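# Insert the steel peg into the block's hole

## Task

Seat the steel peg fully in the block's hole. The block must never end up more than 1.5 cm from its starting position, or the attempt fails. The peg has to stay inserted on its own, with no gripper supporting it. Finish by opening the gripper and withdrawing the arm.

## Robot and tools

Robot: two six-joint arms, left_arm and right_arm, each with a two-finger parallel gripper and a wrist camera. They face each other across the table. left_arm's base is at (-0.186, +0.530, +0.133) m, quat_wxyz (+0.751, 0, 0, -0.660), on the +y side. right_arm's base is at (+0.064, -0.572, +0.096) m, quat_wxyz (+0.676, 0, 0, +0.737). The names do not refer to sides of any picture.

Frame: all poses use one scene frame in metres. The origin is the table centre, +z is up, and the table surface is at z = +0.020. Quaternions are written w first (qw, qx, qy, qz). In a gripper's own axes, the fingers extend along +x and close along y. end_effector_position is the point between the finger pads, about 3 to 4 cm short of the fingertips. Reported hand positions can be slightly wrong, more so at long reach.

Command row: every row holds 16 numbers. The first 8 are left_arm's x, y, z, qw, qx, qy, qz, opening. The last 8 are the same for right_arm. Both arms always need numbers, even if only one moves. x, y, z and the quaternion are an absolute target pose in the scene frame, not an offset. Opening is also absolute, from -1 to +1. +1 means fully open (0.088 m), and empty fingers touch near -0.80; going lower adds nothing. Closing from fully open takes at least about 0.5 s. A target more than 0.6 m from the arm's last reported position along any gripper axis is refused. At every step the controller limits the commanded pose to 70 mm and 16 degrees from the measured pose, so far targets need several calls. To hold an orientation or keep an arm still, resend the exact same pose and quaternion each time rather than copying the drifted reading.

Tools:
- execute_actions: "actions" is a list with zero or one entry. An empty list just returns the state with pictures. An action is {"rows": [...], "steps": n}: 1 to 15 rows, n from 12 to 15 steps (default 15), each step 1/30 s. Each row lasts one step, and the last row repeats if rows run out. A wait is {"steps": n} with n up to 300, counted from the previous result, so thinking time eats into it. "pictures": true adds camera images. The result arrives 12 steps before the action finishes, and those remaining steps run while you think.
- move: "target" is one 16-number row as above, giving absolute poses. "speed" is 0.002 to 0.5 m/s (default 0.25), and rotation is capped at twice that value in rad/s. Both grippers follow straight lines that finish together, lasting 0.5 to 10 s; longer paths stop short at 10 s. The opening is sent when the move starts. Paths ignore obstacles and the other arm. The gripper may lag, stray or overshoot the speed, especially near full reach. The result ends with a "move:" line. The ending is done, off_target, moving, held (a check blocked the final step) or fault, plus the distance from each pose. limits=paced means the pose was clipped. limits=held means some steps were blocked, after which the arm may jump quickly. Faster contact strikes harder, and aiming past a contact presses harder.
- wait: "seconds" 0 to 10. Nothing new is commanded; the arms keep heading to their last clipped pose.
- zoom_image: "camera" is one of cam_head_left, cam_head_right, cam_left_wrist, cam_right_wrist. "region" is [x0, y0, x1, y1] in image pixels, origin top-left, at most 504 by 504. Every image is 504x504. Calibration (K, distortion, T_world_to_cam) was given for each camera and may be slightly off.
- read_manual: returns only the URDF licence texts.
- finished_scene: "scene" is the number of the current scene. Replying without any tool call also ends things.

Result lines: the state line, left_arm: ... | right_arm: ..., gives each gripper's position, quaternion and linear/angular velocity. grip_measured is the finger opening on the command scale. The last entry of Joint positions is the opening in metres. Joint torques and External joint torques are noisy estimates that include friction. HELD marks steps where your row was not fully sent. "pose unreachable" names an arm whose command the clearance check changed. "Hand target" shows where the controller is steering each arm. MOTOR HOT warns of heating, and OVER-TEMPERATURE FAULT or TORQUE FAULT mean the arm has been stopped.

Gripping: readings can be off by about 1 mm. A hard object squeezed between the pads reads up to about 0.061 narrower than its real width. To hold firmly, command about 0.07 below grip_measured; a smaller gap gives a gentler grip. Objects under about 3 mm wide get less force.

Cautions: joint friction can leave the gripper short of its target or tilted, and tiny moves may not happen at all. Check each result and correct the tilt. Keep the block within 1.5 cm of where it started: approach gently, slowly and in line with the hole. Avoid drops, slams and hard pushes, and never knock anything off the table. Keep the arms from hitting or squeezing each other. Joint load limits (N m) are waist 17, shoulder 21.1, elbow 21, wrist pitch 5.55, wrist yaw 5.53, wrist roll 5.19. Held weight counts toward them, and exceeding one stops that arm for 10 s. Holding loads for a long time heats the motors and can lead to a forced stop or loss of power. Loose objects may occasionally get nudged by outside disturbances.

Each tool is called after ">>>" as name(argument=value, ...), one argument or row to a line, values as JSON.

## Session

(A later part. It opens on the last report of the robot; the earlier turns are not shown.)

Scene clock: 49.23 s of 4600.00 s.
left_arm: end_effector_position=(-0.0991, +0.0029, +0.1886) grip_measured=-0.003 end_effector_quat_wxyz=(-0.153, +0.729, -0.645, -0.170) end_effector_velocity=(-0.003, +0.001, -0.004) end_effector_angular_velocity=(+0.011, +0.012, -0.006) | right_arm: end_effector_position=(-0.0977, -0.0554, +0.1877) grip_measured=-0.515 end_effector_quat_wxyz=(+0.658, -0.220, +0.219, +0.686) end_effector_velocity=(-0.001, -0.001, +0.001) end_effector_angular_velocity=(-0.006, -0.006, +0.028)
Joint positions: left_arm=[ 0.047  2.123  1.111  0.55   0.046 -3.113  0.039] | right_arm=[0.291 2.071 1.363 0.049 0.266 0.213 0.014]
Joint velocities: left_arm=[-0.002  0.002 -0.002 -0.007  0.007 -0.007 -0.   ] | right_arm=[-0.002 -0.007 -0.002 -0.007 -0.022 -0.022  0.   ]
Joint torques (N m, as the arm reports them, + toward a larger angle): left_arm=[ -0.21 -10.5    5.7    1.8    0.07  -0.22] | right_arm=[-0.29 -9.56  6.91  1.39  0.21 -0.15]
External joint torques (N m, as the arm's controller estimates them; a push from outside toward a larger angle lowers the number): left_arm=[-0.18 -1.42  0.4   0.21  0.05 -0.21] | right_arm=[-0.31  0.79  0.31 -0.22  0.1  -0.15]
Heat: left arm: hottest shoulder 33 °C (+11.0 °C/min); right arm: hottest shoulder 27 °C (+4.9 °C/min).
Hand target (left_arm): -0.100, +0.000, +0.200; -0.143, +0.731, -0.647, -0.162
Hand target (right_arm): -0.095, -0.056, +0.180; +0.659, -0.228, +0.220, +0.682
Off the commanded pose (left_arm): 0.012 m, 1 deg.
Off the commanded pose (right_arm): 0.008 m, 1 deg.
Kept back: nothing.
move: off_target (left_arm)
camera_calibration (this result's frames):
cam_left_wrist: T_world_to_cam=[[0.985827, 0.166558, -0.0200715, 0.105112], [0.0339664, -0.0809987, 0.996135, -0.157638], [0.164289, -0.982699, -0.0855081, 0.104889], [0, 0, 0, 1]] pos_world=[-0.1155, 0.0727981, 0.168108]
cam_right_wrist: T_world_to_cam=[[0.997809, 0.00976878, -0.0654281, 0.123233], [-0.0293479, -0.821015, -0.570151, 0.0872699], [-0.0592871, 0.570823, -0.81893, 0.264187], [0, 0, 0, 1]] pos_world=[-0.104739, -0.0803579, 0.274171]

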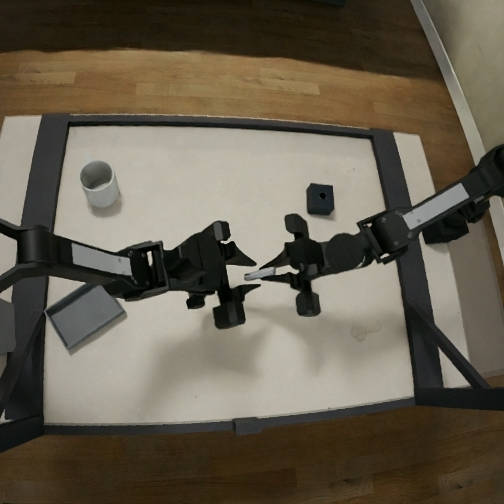

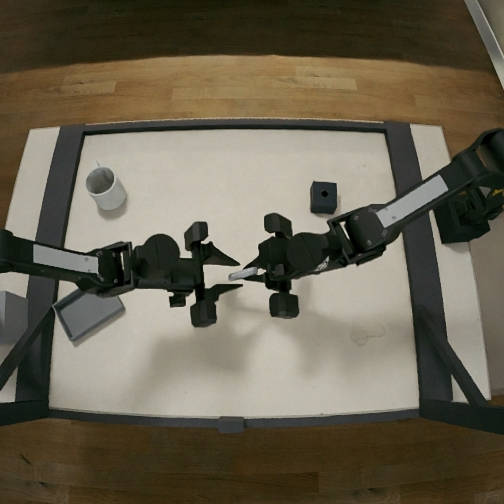

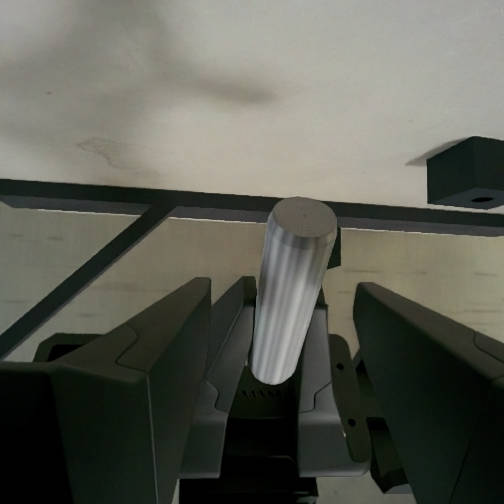

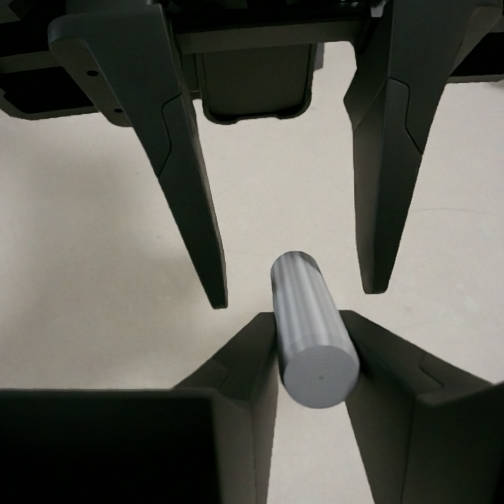

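>>> move(
  target=[-0.13,0.15,0.25,-0.143,0.731,-0.647,-0.162,0.0,-0.09,-0.12,0.22,0.659,-0.228,0.22,0.682,-0.6],
  speed=0.15,
)

>>> move(
  target=[-0.13,0.15,0.25,-0.143,0.731,-0.647,-0.162,0.0,0.125,-0.235,0.17,0.542,-0.455,0.542,0.455,-0.6],
  speed=0.2,
)

Scene clock: 51.37 s of 4600.00 s.
left_arm: end_effector_position=(-0.1296, +0.1483, +0.2478) grip_measured=-0.003 end_effector_quat_wxyz=(-0.146, +0.731, -0.647, -0.161) end_effector_velocity=(+0.001, +0.004, -0.003) end_effector_angular_velocity=(+0.018, -0.007, +0.006) | right_arm: end_effector_position=(-0.0895, -0.1179, +0.2160) grip_measured=-0.515 end_effector_quat_wxyz=(+0.658, -0.232, +0.221, +0.681) end_effector_velocity=(+0.004, -0.002, -0.004) end_effector_angular_velocity=(-0.022, -0.011, +0.003)
Joint positions: left_arm=[ 0.031  1.467  0.545  0.483  0.034 -3.121  0.039] | right_arm=[ 0.335  1.821  1.15  -0.018  0.305  0.237  0.014]
Joint velocities: left_arm=[ 0.002 -0.012 -0.007 -0.022 -0.007  0.007 -0.   ] | right_arm=[-0.007 -0.002 -0.002 -0.022 -0.007 -0.007 -0.   ]
Joint torques (N m, as the arm reports them, + toward a larger angle): left_arm=[-0.22 -5.93  4.47  1.45 -0.01 -0.22] | right_arm=[  0.32 -11.04   6.86   1.19   0.25   0.16]
External joint torques (N m, as the arm's controller estimates them; a push from outside toward a larger angle lowers the number): left_arm=[-0.27 -1.06 -1.15 -0.15 -0.01 -0.21] | right_arm=[ 0.44 -2.49  0.25 -0.37  0.1   0.15]
Heat: left arm: hottest shoulder 34 °C (+11.7 °C/min); right arm: hottest shoulder 27 °C (+4.7 °C/min).
Hand target (left_arm): -0.131, +0.150, +0.249; -0.143, +0.731, -0.647, -0.162
Hand target (right_arm): -0.090, -0.120, +0.220; +0.659, -0.228, +0.220, +0.682
Off the commanded pose (left_arm): 0.003 m, 0 deg.
Off the commanded pose (right_arm): 0.005 m, 0 deg.
Kept back: nothing.
move: done
camera_calibration (this result's frames):
cam_left_wrist: T_world_to_cam=[[0.986309, 0.163516, -0.021399, 0.112995], [0.0313086, -0.0582678, 0.99781, -0.20796], [0.161911, -0.984818, -0.0625895, 0.25221], [0, 0, 0, 1]] pos_world=[-0.145773, 0.217787, 0.225708]
cam_right_wrist: T_world_to_cam=[[0.998722, 0.00763736, -0.0499671, 0.113944], [-0.021368, -0.832061, -0.554273, 0.048311], [-0.0458088, 0.554632, -0.830834, 0.325333], [0, 0, 0, 1]] pos_world=[-0.0978633, -0.141113, 0.302769]

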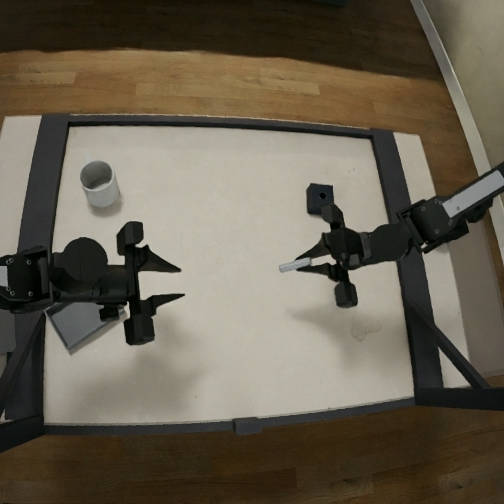

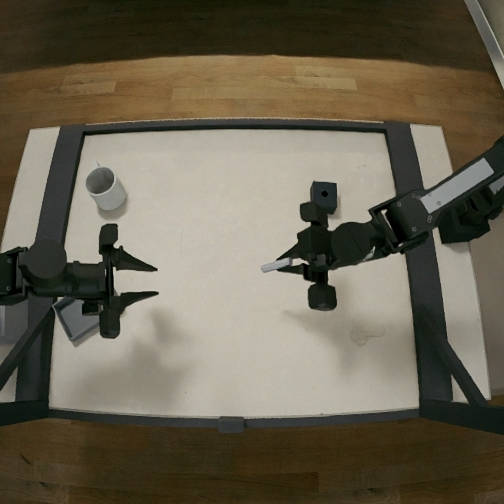

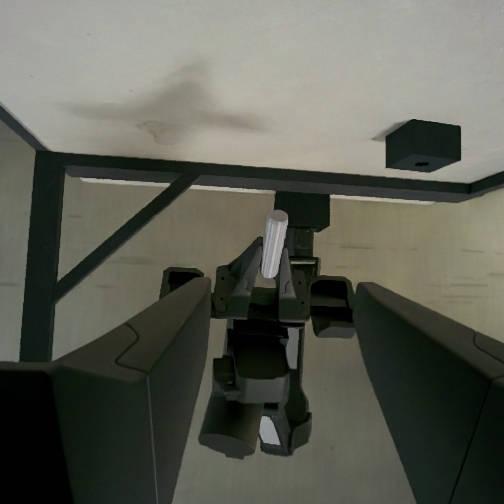

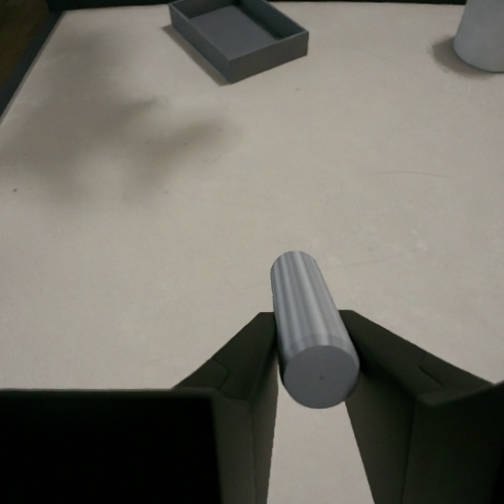

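Scene clock: 54.13 s of 4600.00 s.
left_arm: end_effector_position=(-0.1297, +0.1489, +0.2475) grip_measured=-0.003 end_effector_quat_wxyz=(-0.147, +0.730, -0.647, -0.163) end_effector_velocity=(-0.002, +0.002, -0.003) end_effector_angular_velocity=(+0.012, -0.002, -0.012) | right_arm: end_effector_position=(+0.1231, -0.2356, +0.1712) grip_measured=-0.515 end_effector_quat_wxyz=(+0.545, -0.453, +0.540, +0.454) end_effector_velocity=(-0.001, -0.003, +0.001) end_effector_angular_velocity=(-0.016, +0.010, +0.005)
Joint positions: left_arm=[ 0.031  1.465  0.545  0.477  0.034 -3.121  0.039] | right_arm=[-0.257  1.863  1.37  -1.071  0.004  0.007  0.014]
Joint velocities: left_arm=[-0.002 -0.002 -0.007 -0.007  0.007  0.007 -0.   ] | right_arm=[-0.002  0.002  0.007 -0.022 -0.007 -0.007 -0.   ]
Joint torques (N m, as the arm reports them, + toward a larger angle): left_arm=[-0.09 -5.89  4.82  1.5   0.02 -0.19] | right_arm=[-0.18 -7.37  7.74 -0.15  0.03 -0.19]
External joint torques (N m, as the arm's controller estimates them; a push from outside toward a larger angle lowers the number): left_arm=[-0.07 -0.99 -0.82 -0.11  0.   -0.18] | right_arm=[-0.22  0.56  2.04 -0.5   0.04 -0.19]
Heat: left arm: hottest shoulder 33 °C (+10.0 °C/min); right arm: hottest shoulder 28 °C (+5.5 °C/min).
Hand target (left_arm): -0.130, +0.150, +0.250; -0.143, +0.731, -0.647, -0.162
Hand target (right_arm): +0.125, -0.234, +0.170; +0.543, -0.456, +0.540, +0.453
Off the commanded pose (left_arm): 0.003 m, 0 deg.
Off the commanded pose (right_arm): 0.002 m, 0 deg.
Kept back: nothing.
move: done
camera_calibration (this result's frames):
cam_left_wrist: T_world_to_cam=[[0.986296, 0.163597, -0.0213814, 0.112967], [0.0319138, -0.0620253, 0.997564, -0.206858], [0.161872, -0.984576, -0.0663963, 0.253679], [0, 0, 0, 1]] pos_world=[-0.14588, 0.218454, 0.225613]
cam_right_wrist: T_world_to_cam=[[0.971504, -0.23692, -0.00705179, -0.161264], [-0.222437, -0.921586, 0.318122, -0.215584], [-0.0818683, -0.307488, -0.948023, 0.18455], [0, 0, 0, 1]] pos_world=[0.123823, -0.180139, 0.242403]

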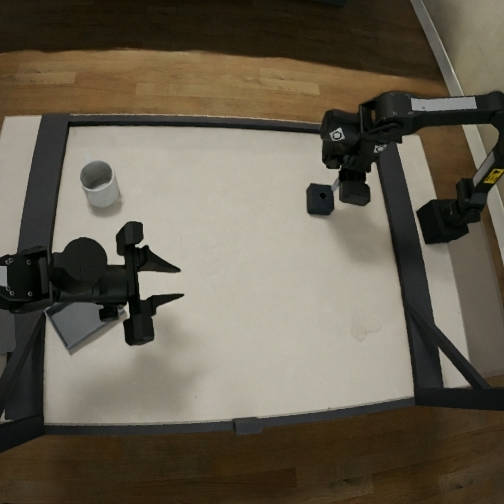

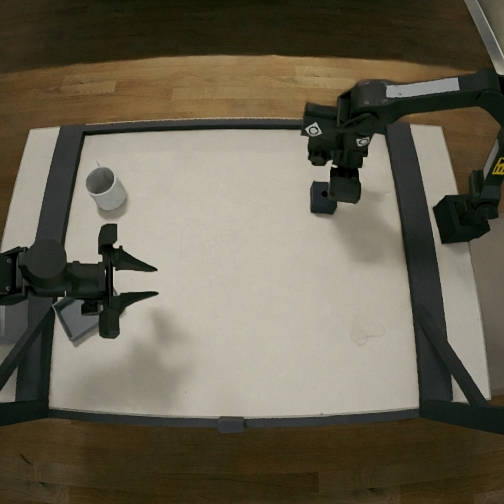

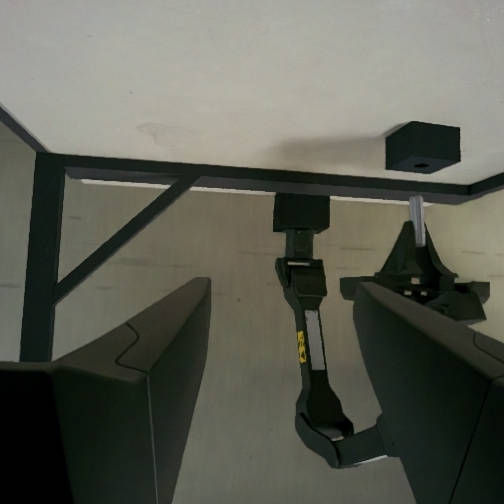

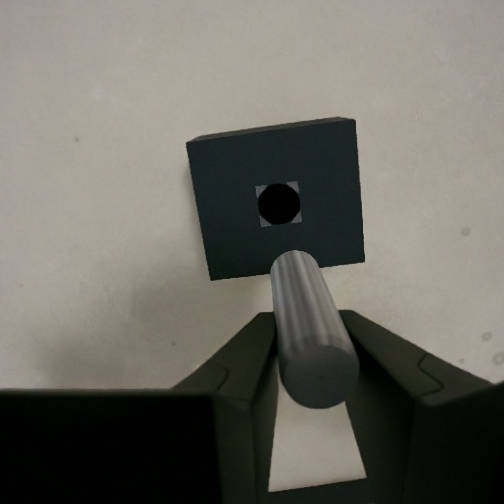

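>>> move(
  target=[-0.13,0.15,0.25,-0.143,0.731,-0.647,-0.162,0.0,0.125,-0.2185,0.156,0.542,-0.455,0.542,0.455,-0.6],
  speed=0.04,
)

Scene clock: 55.63 s of 4600.00 s.
left_arm: end_effector_position=(-0.1297, +0.1489, +0.2476) grip_measured=-0.003 end_effector_quat_wxyz=(-0.147, +0.730, -0.647, -0.162) end_effector_velocity=(-0.000, +0.003, -0.002) end_effector_angular_velocity=(+0.007, +0.005, +0.007) | right_arm: end_effector_position=(+0.1255, -0.2211, +0.1577) grip_measured=-0.515 end_effector_quat_wxyz=(+0.543, -0.454, +0.542, +0.453) end_effector_velocity=(-0.002, -0.002, +0.001) end_effector_angular_velocity=(-0.016, +0.010, +0.010)
Joint positions: left_arm=[ 0.031  1.465  0.545  0.477  0.034 -3.121  0.039] | right_arm=[-0.257  1.936  1.412 -1.047  0.003  0.006  0.014]
Joint velocities: left_arm=[-0.002 -0.007 -0.007 -0.007 -0.007 -0.007 -0.   ] | right_arm=[ 0.002  0.002  0.007 -0.022 -0.007 -0.007 -0.   ]
Joint torques (N m, as the arm reports them, + toward a larger angle): left_arm=[-0.1  -5.88  4.88  1.49  0.02 -0.19] | right_arm=[ 0.15 -7.8   7.61  0.19 -0.14 -0.06]
External joint torques (N m, as the arm's controller estimates them; a push from outside toward a larger angle lowers the number): left_arm=[-0.08 -0.94 -0.82 -0.14  0.01 -0.18] | right_arm=[ 0.1   0.62  1.99 -0.13 -0.13 -0.06]
Heat: left arm: hottest shoulder 33 °C (+9.7 °C/min); right arm: hottest shoulder 28 °C (+5.4 °C/min).
Hand target (left_arm): -0.130, +0.150, +0.250; -0.143, +0.731, -0.647, -0.162
Hand target (right_arm): +0.125, -0.218, +0.156; +0.542, -0.455, +0.542, +0.455
Off the commanded pose (left_arm): 0.003 m, 0 deg.
Off the commanded pose (right_arm): 0.003 m, 0 deg.
Kept back: nothing.
move: done
camera_calibration (this result's frames):
cam_left_wrist: T_world_to_cam=[[0.986297, 0.163589, -0.0213832, 0.112971], [0.0318533, -0.0616496, 0.997589, -0.207067], [0.161876, -0.9846, -0.0660156, 0.253602], [0, 0, 0, 1]] pos_world=[-0.14588, 0.21845, 0.225725]
cam_right_wrist: T_world_to_cam=[[0.971582, -0.236589, -0.00739859, -0.160132], [-0.221509, -0.919781, 0.323939, -0.198069], [-0.0834455, -0.313094, -0.946049, 0.175064], [0, 0, 0, 1]] pos_world=[0.126316, -0.165254, 0.228597]

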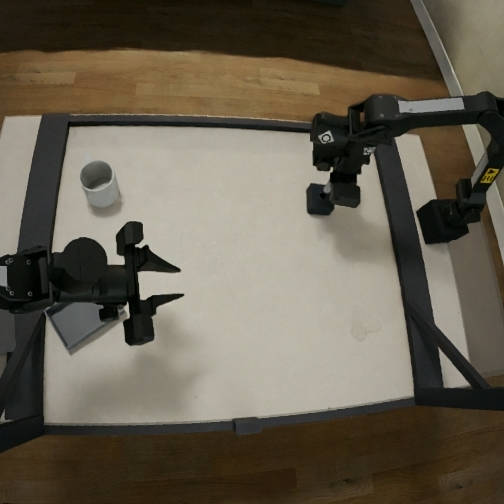

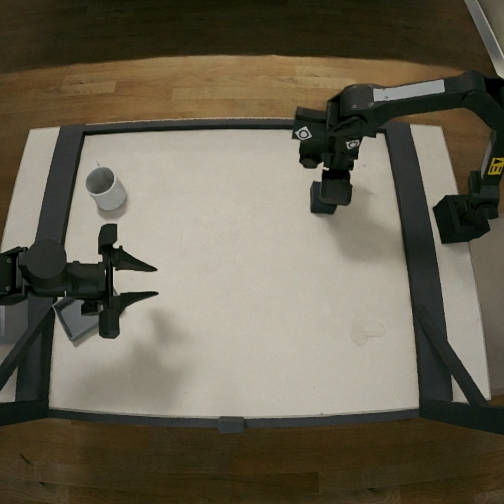

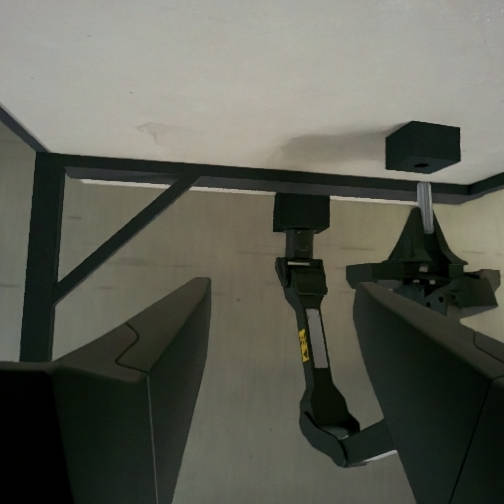

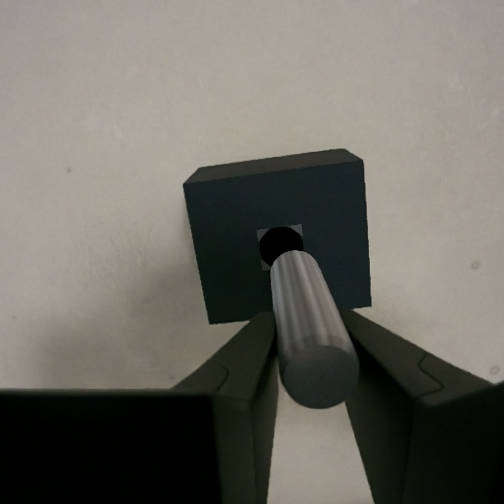

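>>> move(
  target=[-0.13,0.15,0.25,-0.143,0.731,-0.647,-0.162,0.0,0.1205,-0.217,0.148,0.542,-0.455,0.542,0.455,-0.6],
  speed=0.03,
)

>>> zoom_image(
  camera="cam_right_wrist",
  region=[200,170,400,370],
)

>>> zoom_image(
  camera="cam_left_wrist",
  region=[360,110,490,240],
)

Scene clock: 56.90 s of 4600.00 s.
left_arm: end_effector_position=(-0.1297, +0.1489, +0.2476) grip_measured=-0.003 end_effector_quat_wxyz=(-0.147, +0.730, -0.647, -0.162) end_effector_velocity=(-0.004, +0.001, -0.001) end_effector_angular_velocity=(+0.006, +0.011, -0.011) | right_arm: end_effector_position=(+0.1223, -0.2155, +0.1532) grip_measured=-0.515 end_effector_quat_wxyz=(+0.546, -0.452, +0.537, +0.458) end_effector_velocity=(+0.001, -0.006, +0.000) end_effector_angular_velocity=(-0.023, -0.004, +0.005)
Joint positions: left_arm=[ 0.031  1.465  0.545  0.477  0.034 -3.121  0.039] | right_arm=[-0.246  1.947  1.409 -1.018  0.002  0.012  0.014]
Joint velocities: left_arm=[-0.007 -0.002 -0.002 -0.007  0.007 -0.007  0.   ] | right_arm=[-0.002 -0.002 -0.002 -0.022  0.007 -0.007 -0.   ]
Joint torques (N m, as the arm reports them, + toward a larger angle): left_arm=[-0.09 -5.86  4.79  1.46  0.02 -0.19] | right_arm=[ 0.31 -7.85  5.63  0.17 -0.15  0.13]
External joint torques (N m, as the arm's controller estimates them; a push from outside toward a larger angle lowers the number): left_arm=[-0.05 -0.96 -0.86 -0.14  0.   -0.18] | right_arm=[ 0.26  0.69 -0.03 -0.18 -0.14  0.13]
Heat: left arm: hottest shoulder 33 °C (+9.5 °C/min); right arm: hottest shoulder 28 °C (+5.3 °C/min).
Hand target (left_arm): -0.130, +0.150, +0.250; -0.143, +0.731, -0.647, -0.162
Hand target (right_arm): +0.120, -0.217, +0.148; +0.542, -0.455, +0.542, +0.455
Off the commanded pose (left_arm): 0.003 m, 0 deg.
Off the commanded pose (right_arm): 0.006 m, 1 deg.
Kept back: nothing.
move: done
camera_calibration (this result's frames):
cam_left_wrist: T_world_to_cam=[[0.986297, 0.163589, -0.0213832, 0.112971], [0.0318533, -0.0616496, 0.997589, -0.207067], [0.161876, -0.9846, -0.0660156, 0.253602], [0, 0, 0, 1]] pos_world=[-0.14588, 0.21845, 0.225725]
cam_right_wrist: T_world_to_cam=[[0.972847, -0.231281, -0.00881423, -0.154579], [-0.217186, -0.925397, 0.310597, -0.191875], [-0.0799918, -0.300249, -0.950501, 0.175298], [0, 0, 0, 1]] pos_world=[0.122732, -0.160678, 0.224854]

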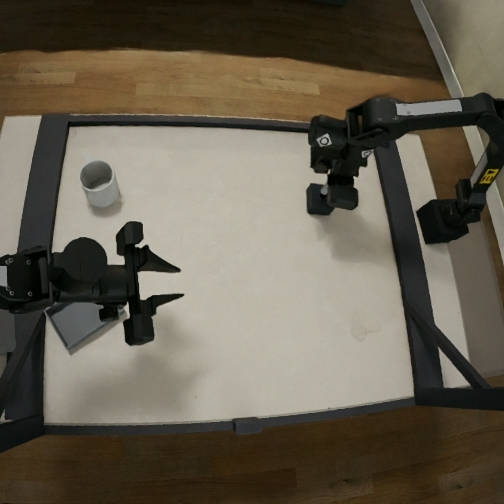

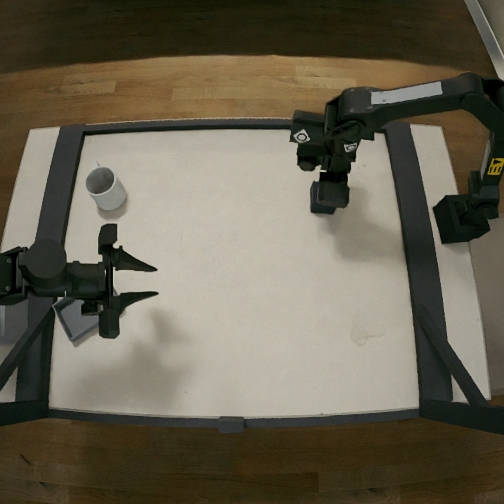

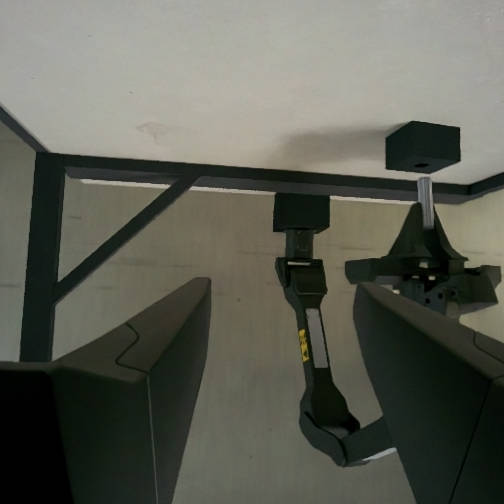

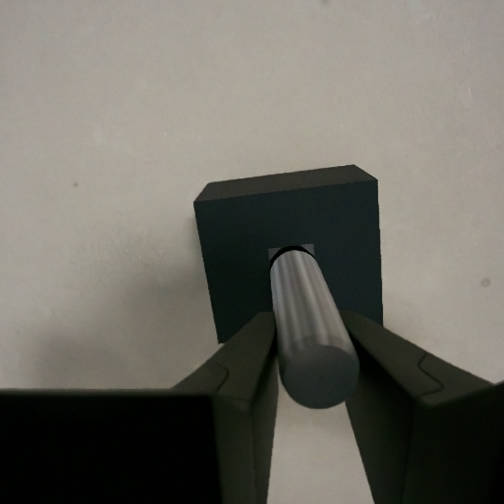

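Region (200, 170, 400, 370) of cam_right_wrist's 504x504 image, scaled by 2.520, with more detail than that image has.

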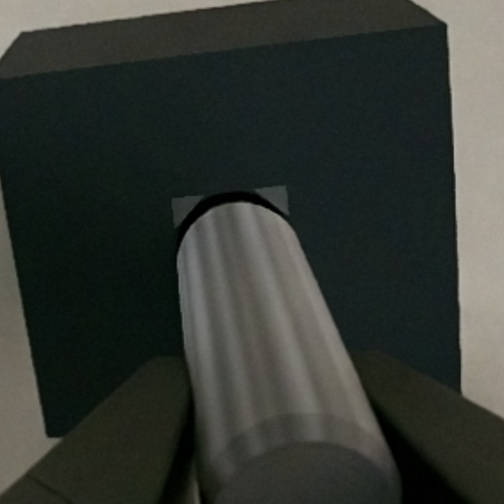

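Region (360, 110, 490, 240) of cam_left_wrist's 504x504 image, scaled by 3.877, with more detail than that image has.

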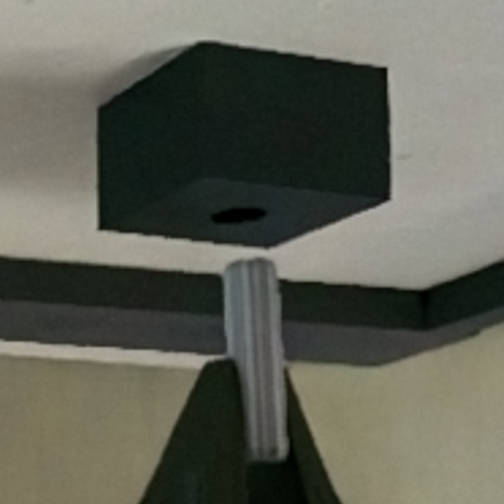

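>>> move(
  target=[-0.13,0.15,0.25,-0.143,0.731,-0.647,-0.162,0.0,0.1205,-0.2215,0.139,0.542,-0.455,0.542,0.455,-0.6],
  speed=0.03,
)

>>> zoom_image(
  camera="cam_right_wrist",
  region=[200,170,400,370],
)

>>> zoom_image(
  camera="cam_left_wrist",
  region=[360,110,490,240],
)

Scene clock: 58.20 s of 4600.00 s.
left_arm: end_effector_position=(-0.1297, +0.1489, +0.2476) grip_measured=-0.003 end_effector_quat_wxyz=(-0.147, +0.730, -0.647, -0.162) end_effector_velocity=(+0.002, +0.002, -0.003) end_effector_angular_velocity=(+0.011, +0.012, +0.027) | right_arm: end_effector_position=(+0.1216, -0.2197, +0.1429) grip_measured=-0.515 end_effector_quat_wxyz=(+0.545, -0.453, +0.538, +0.457) end_effector_velocity=(+0.001, -0.004, -0.001) end_effector_angular_velocity=(-0.011, +0.009, +0.015)
Joint positions: left_arm=[ 0.031  1.465  0.545  0.477  0.034 -3.121  0.039] | right_arm=[-0.246  1.947  1.366 -0.979  0.002  0.012  0.014]
Joint velocities: left_arm=[-0.002  0.002 -0.002 -0.007 -0.022 -0.022 -0.   ] | right_arm=[-0.007 -0.002 -0.007 -0.007 -0.007 -0.022 -0.   ]
Joint torques (N m, as the arm reports them, + toward a larger angle): left_arm=[-0.1  -5.79  4.87  1.48  0.02 -0.18] | right_arm=[ 0.17 -8.32  5.55  0.18 -0.15  0.08]
External joint torques (N m, as the arm's controller estimates them; a push from outside toward a larger angle lowers the number): left_arm=[-0.13 -0.91 -0.79 -0.13  0.01 -0.17] | right_arm=[ 0.22  0.2  -0.05 -0.17 -0.14  0.08]
Heat: left arm: hottest shoulder 33 °C (+9.3 °C/min); right arm: hottest shoulder 28 °C (+5.2 °C/min).
Hand target (left_arm): -0.130, +0.150, +0.250; -0.143, +0.731, -0.647, -0.162
Hand target (right_arm): +0.121, -0.222, +0.139; +0.542, -0.455, +0.542, +0.455
Off the commanded pose (left_arm): 0.003 m, 0 deg.
Off the commanded pose (right_arm): 0.004 m, 1 deg.
Kept back: nothing.
move: done
camera_calibration (this result's frames):
cam_left_wrist: T_world_to_cam=[[0.986297, 0.163589, -0.0213832, 0.112971], [0.0318533, -0.0616496, 0.997589, -0.207067], [0.161876, -0.9846, -0.0660156, 0.253602], [0, 0, 0, 1]] pos_world=[-0.14588, 0.21845, 0.225725]
cam_right_wrist: T_world_to_cam=[[0.972842, -0.231313, -0.00853534, -0.155027], [-0.216996, -0.924221, 0.314212, -0.192972], [-0.0805699, -0.303826, -0.949315, 0.163278], [0, 0, 0, 1]] pos_world=[0.122098, -0.1646, 0.214313]

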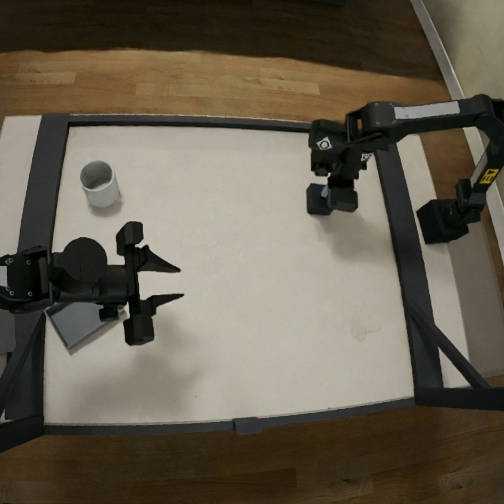

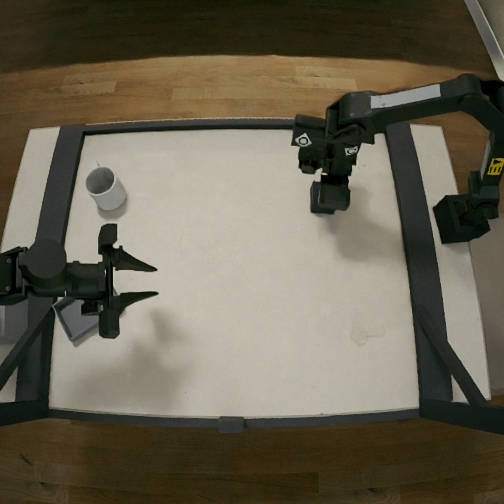

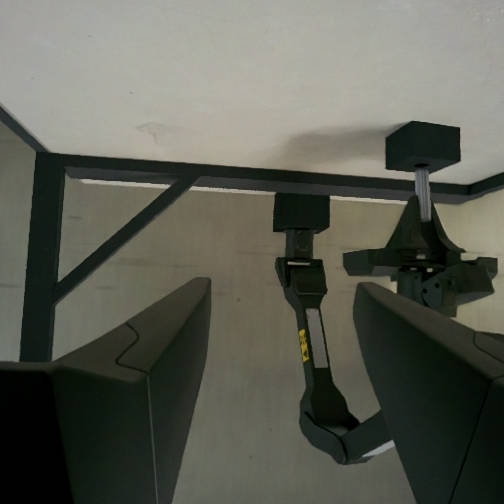

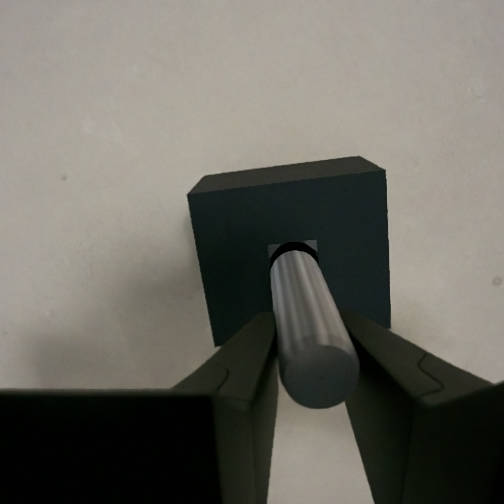

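Region (200, 170, 400, 370) of cam_right_wrist's 504x504 image, scaled by 2.520, with more detail than that image has.

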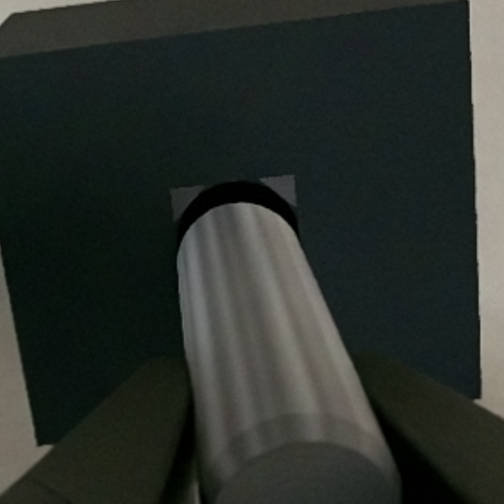

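Region (360, 110, 490, 240) of cam_left_wrist's 504x504 image, scaled by 3.877, with more detail than that image has.

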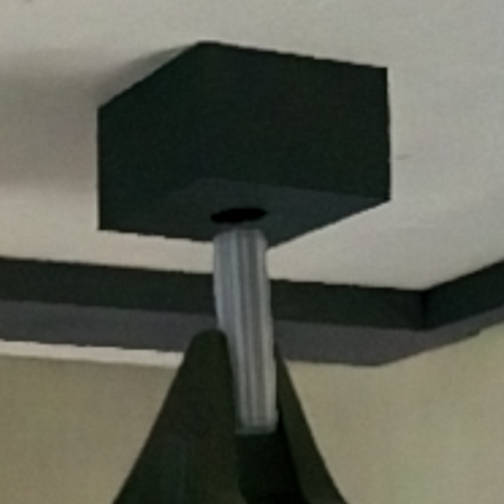

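Looks aligned. Descend.

>>> move(
  target=[-0.13,0.15,0.25,-0.143,0.731,-0.647,-0.162,0.0,0.1205,-0.221,0.12,0.542,-0.455,0.542,0.455,-0.6],
  speed=0.015,
)

>>> zoom_image(
  camera="cam_left_wrist",
  region=[360,110,490,240],
)

Scene clock: 60.43 s of 4600.00 s.
left_arm: end_effector_position=(-0.1297, +0.1489, +0.2476) grip_measured=-0.003 end_effector_quat_wxyz=(-0.147, +0.730, -0.647, -0.162) end_effector_velocity=(-0.000, +0.001, -0.002) end_effector_angular_velocity=(+0.017, +0.006, +0.007) | right_arm: end_effector_position=(+0.1222, -0.2153, +0.1336) grip_measured=-0.515 end_effector_quat_wxyz=(+0.552, -0.446, +0.531, +0.464) end_effector_velocity=(+0.001, -0.006, +0.000) end_effector_angular_velocity=(-0.023, -0.004, +0.005)
Joint positions: left_arm=[ 0.031  1.465  0.545  0.477  0.034 -3.121  0.039] | right_arm=[-0.246  1.954  1.336 -0.914  0.001  0.012  0.014]
Joint velocities: left_arm=[-0.002 -0.002  0.002 -0.022 -0.007 -0.007  0.   ] | right_arm=[-0.002 -0.002 -0.002 -0.022  0.007 -0.007 -0.   ]
Joint torques (N m, as the arm reports them, + toward a larger angle): left_arm=[-0.05 -5.87  4.84  1.48  0.03 -0.17] | right_arm=[ 0.09 -5.72  4.1   0.55 -0.1   0.11]
External joint torques (N m, as the arm's controller estimates them; a push from outside toward a larger angle lowers the number): left_arm=[-0.04 -0.99 -0.83 -0.13  0.02 -0.16] | right_arm=[ 0.09  2.78 -1.48  0.13 -0.1   0.11]
Heat: left arm: hottest shoulder 32 °C (+8.1 °C/min); right arm: hottest shoulder 28 °C (+5.0 °C/min).
Hand target (left_arm): -0.130, +0.150, +0.250; -0.143, +0.731, -0.647, -0.162
Hand target (right_arm): +0.120, -0.221, +0.120; +0.542, -0.455, +0.542, +0.455
Off the commanded pose (left_arm): 0.003 m, 0 deg.
Off the commanded pose (right_arm): 0.015 m, 2 deg.
Kept back: nothing.
move: off_target (right_arm)
camera_calibration (this result's frames):
cam_left_wrist: T_world_to_cam=[[0.986297, 0.163589, -0.0213832, 0.112971], [0.0318533, -0.0616496, 0.997589, -0.207067], [0.161876, -0.9846, -0.0660156, 0.253602], [0, 0, 0, 1]] pos_world=[-0.14588, 0.21845, 0.225725]
cam_right_wrist: T_world_to_cam=[[0.972882, -0.231006, -0.0117086, -0.154122], [-0.217967, -0.932557, 0.287798, -0.183982], [-0.0774019, -0.277441, -0.95762, 0.162284], [0, 0, 0, 1]] pos_world=[0.122401, -0.162152, 0.206552]

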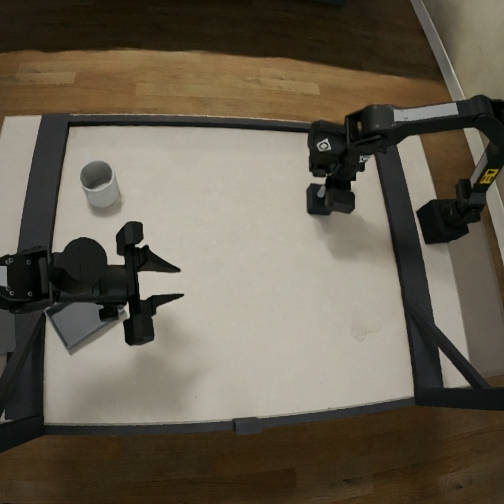

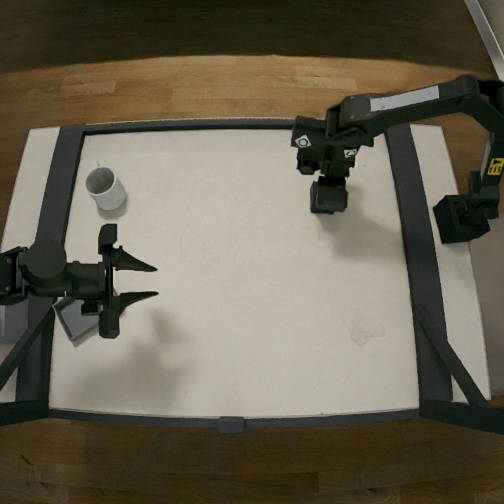

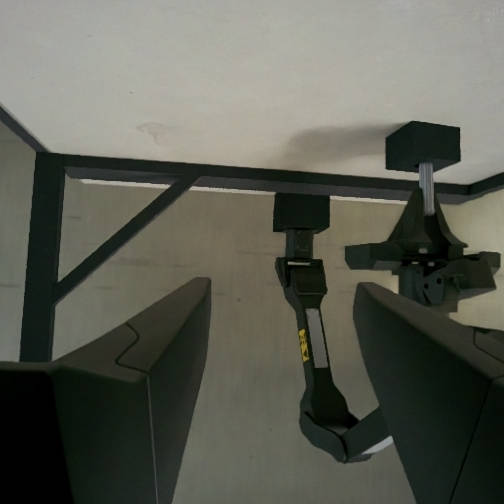

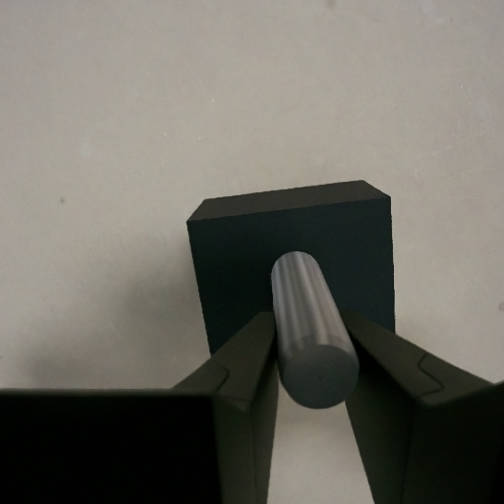

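Region (360, 110, 490, 240) of cam_left_wrist's 504x504 image, scaled by 3.877, with more detail than that image has.

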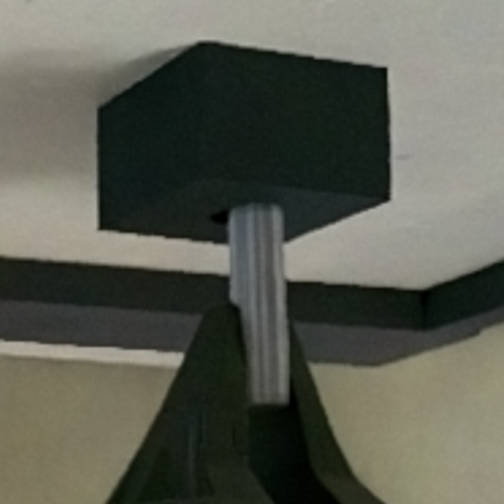

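>>> move(
  target=[-0.13,0.15,0.25,-0.143,0.731,-0.647,-0.162,0.0,0.12,-0.226,0.129,0.542,-0.455,0.542,0.455,-0.6],
  speed=0.008,
)

>>> zoom_image(
  camera="cam_left_wrist",
  region=[360,110,490,240],
)

Scene clock: 63.40 s of 4600.00 s.
left_arm: end_effector_position=(-0.1297, +0.1489, +0.2476) grip_measured=-0.003 end_effector_quat_wxyz=(-0.147, +0.730, -0.647, -0.162) end_effector_velocity=(-0.000, +0.001, -0.002) end_effector_angular_velocity=(+0.007, +0.005, +0.007) | right_arm: end_effector_position=(+0.1215, -0.2195, +0.1342) grip_measured=-0.515 end_effector_quat_wxyz=(+0.548, -0.450, +0.534, +0.461) end_effector_velocity=(+0.004, -0.001, -0.001) end_effector_angular_velocity=(+0.001, -0.007, -0.015)
Joint positions: left_arm=[ 0.031  1.465  0.545  0.477  0.034 -3.121  0.039] | right_arm=[-0.246  1.948  1.33  -0.928  0.001  0.012  0.014]
Joint velocities: left_arm=[-0.002 -0.002 -0.002 -0.007 -0.007 -0.007 -0.   ] | right_arm=[-0.007 -0.002 -0.007  0.007  0.007  0.007 -0.   ]
Joint torques (N m, as the arm reports them, + toward a larger angle): left_arm=[-0.1  -5.79  4.84  1.47  0.02 -0.17] | right_arm=[ 0.11 -8.58  4.17 -0.26 -0.09  0.07]
External joint torques (N m, as the arm's controller estimates them; a push from outside toward a larger angle lowers the number): left_arm=[-0.1  -0.91 -0.82 -0.14  0.01 -0.16] | right_arm=[ 0.18 -0.09 -1.42 -0.65 -0.09  0.07]
Heat: left arm: hottest shoulder 32 °C (+8.1 °C/min); right arm: hottest shoulder 29 °C (+6.1 °C/min).
Hand target (left_arm): -0.130, +0.150, +0.250; -0.143, +0.731, -0.647, -0.162
Hand target (right_arm): +0.120, -0.226, +0.129; +0.542, -0.455, +0.542, +0.455
Off the commanded pose (left_arm): 0.003 m, 0 deg.
Off the commanded pose (right_arm): 0.008 m, 1 deg.
Kept back: nothing.
move: done
camera_calibration (this result's frames):
cam_left_wrist: T_world_to_cam=[[0.986297, 0.163589, -0.0213832, 0.112971], [0.0318533, -0.0616496, 0.997589, -0.207067], [0.161876, -0.9846, -0.0660156, 0.253602], [0, 0, 0, 1]] pos_world=[-0.14588, 0.21845, 0.225725]
cam_right_wrist: T_world_to_cam=[[0.972859, -0.23115, -0.0107632, -0.154583], [-0.217359, -0.928793, 0.300165, -0.189159], [-0.0793798, -0.289678, -0.953827, 0.158674], [0, 0, 0, 1]] pos_world=[0.121867, -0.165457, 0.206462]

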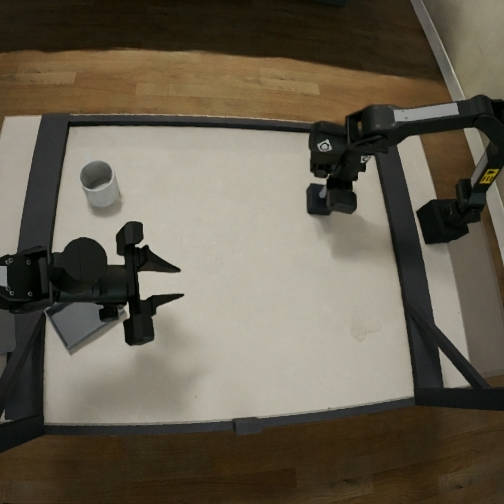

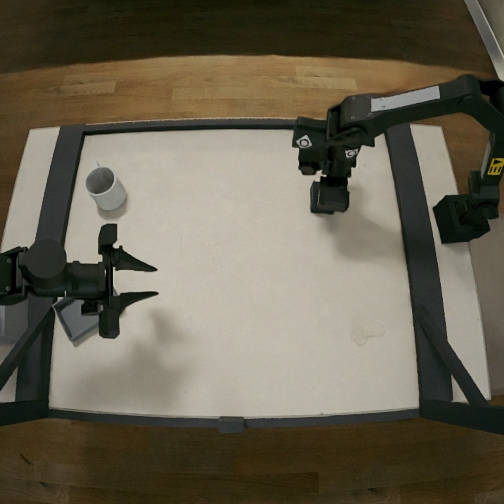

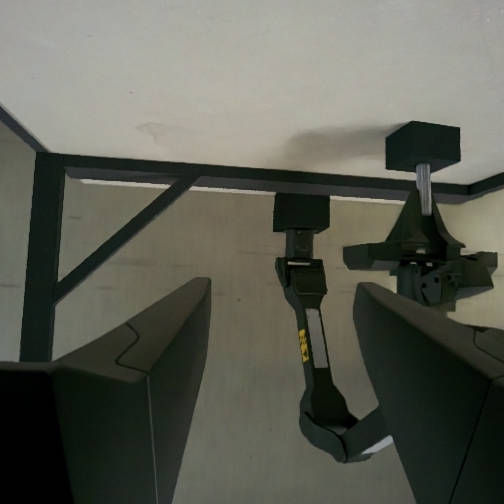

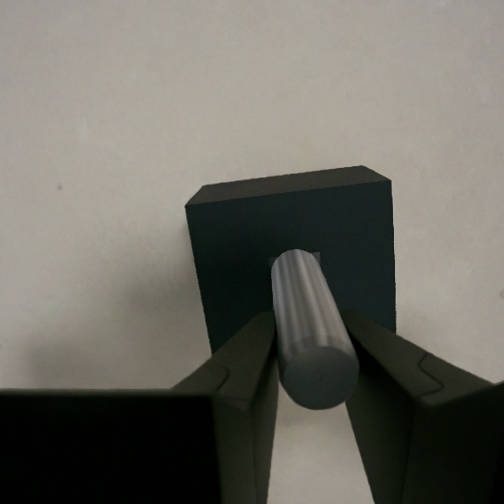

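Region (360, 110, 490, 240) of cam_left_wrist's 504x504 image, scaled by 3.877, with more detail than that image has.

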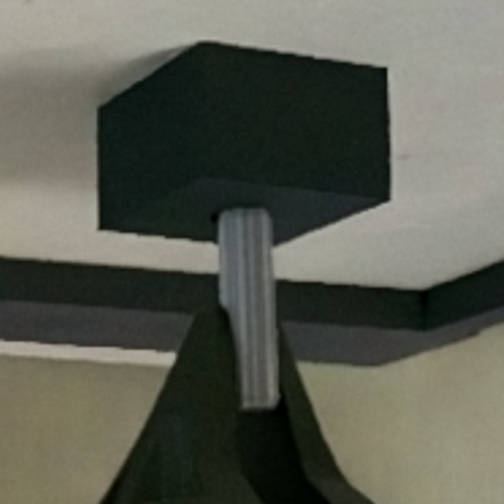

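About 2–3 mm more.

>>> move(
  target=[-0.13,0.15,0.25,-0.143,0.731,-0.647,-0.162,0.0,0.12,-0.229,0.128,0.542,-0.455,0.542,0.455,-0.6],
  speed=0.006,
)

>>> zoom_image(
  camera="cam_right_wrist",
  region=[200,170,400,370],
)

Scene clock: 66.07 s of 4600.00 s.
left_arm: end_effector_position=(-0.1297, +0.1489, +0.2476) grip_measured=-0.003 end_effector_quat_wxyz=(-0.147, +0.730, -0.647, -0.162) end_effector_velocity=(-0.002, +0.001, +0.000) end_effector_angular_velocity=(+0.001, +0.010, -0.006) | right_arm: end_effector_position=(+0.1205, -0.2261, +0.1301) grip_measured=-0.515 end_effector_quat_wxyz=(+0.544, -0.453, +0.538, +0.457) end_effector_velocity=(+0.002, -0.002, +0.000) end_effector_angular_velocity=(-0.008, -0.006, -0.010)
Joint positions: left_arm=[ 0.031  1.465  0.545  0.477  0.034 -3.121  0.039] | right_arm=[-0.246  1.943  1.306 -0.924  0.002  0.012  0.014]
Joint velocities: left_arm=[-0.002 -0.007 -0.002 -0.007  0.007 -0.007 -0.   ] | right_arm=[-0.002 -0.002 -0.002 -0.007  0.007  0.007 -0.   ]
Joint torques (N m, as the arm reports them, + toward a larger angle): left_arm=[-0.13 -5.91  4.8   1.48  0.01 -0.18] | right_arm=[-0.01 -8.87  5.12  0.03 -0.11  0.03]
External joint torques (N m, as the arm's controller estimates them; a push from outside toward a larger angle lowers the number): left_arm=[-0.11 -0.99 -0.87 -0.13 -0.01 -0.17] | right_arm=[ 0.06 -0.53 -0.37 -0.33 -0.12  0.03]
Heat: left arm: hottest shoulder 32 °C (+8.1 °C/min); right arm: hottest shoulder 29 °C (+5.1 °C/min).
Hand target (left_arm): -0.130, +0.150, +0.250; -0.143, +0.731, -0.647, -0.162
Hand target (right_arm): +0.120, -0.229, +0.128; +0.542, -0.455, +0.541, +0.455
Off the commanded pose (left_arm): 0.003 m, 0 deg.
Off the commanded pose (right_arm): 0.004 m, 1 deg.
Kept back: nothing.
move: done
camera_calibration (this result's frames):
cam_left_wrist: T_world_to_cam=[[0.986297, 0.163589, -0.0213832, 0.112971], [0.0318533, -0.0616496, 0.997589, -0.207067], [0.161876, -0.9846, -0.0660156, 0.253602], [0, 0, 0, 1]] pos_world=[-0.14588, 0.21845, 0.225725]
cam_right_wrist: T_world_to_cam=[[0.972835, -0.231315, -0.00921249, -0.155406], [-0.216694, -0.923905, 0.315346, -0.195216], [-0.0814558, -0.304784, -0.948932, 0.148984], [0, 0, 0, 1]] pos_world=[0.121018, -0.170901, 0.201505]

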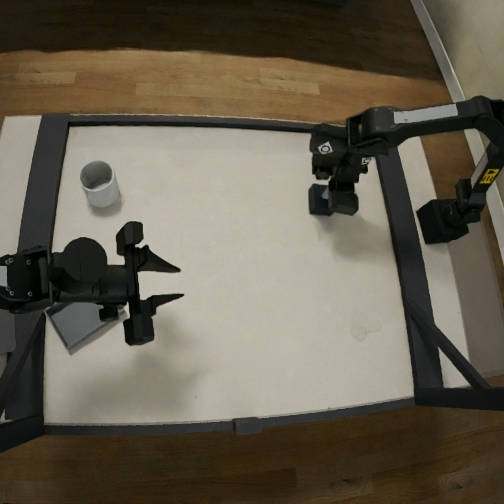

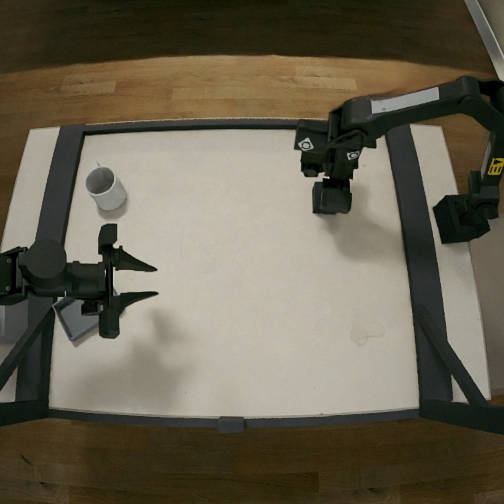

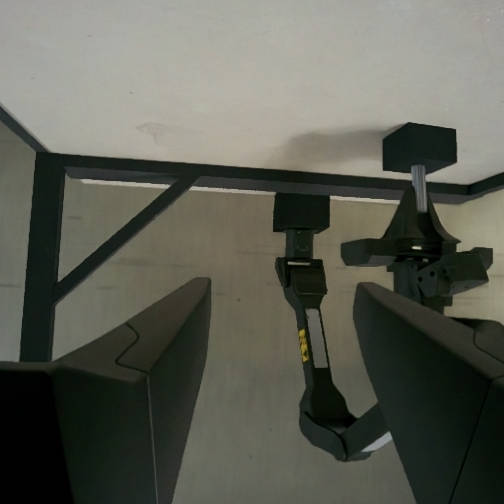

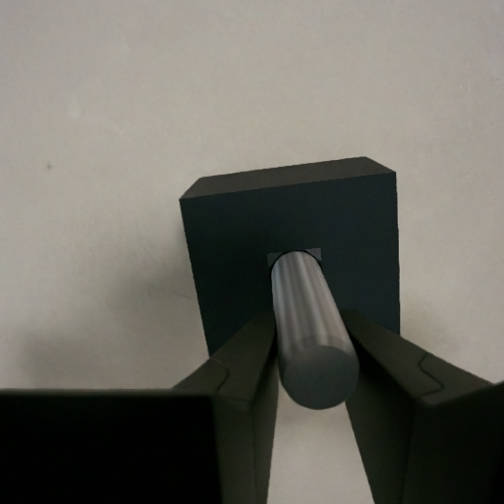

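Region (200, 170, 400, 370) of cam_right_wrist's 504x504 image, scaled by 2.520, with more detail than that image has.

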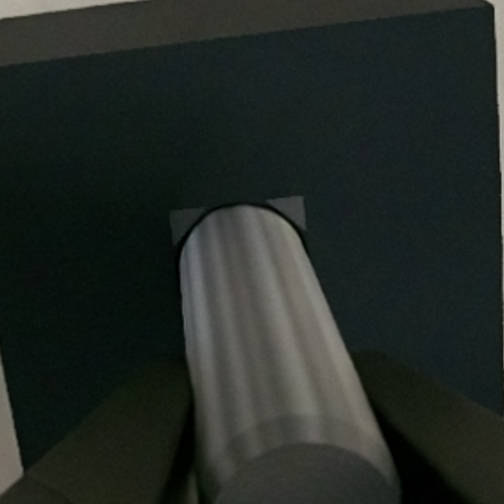

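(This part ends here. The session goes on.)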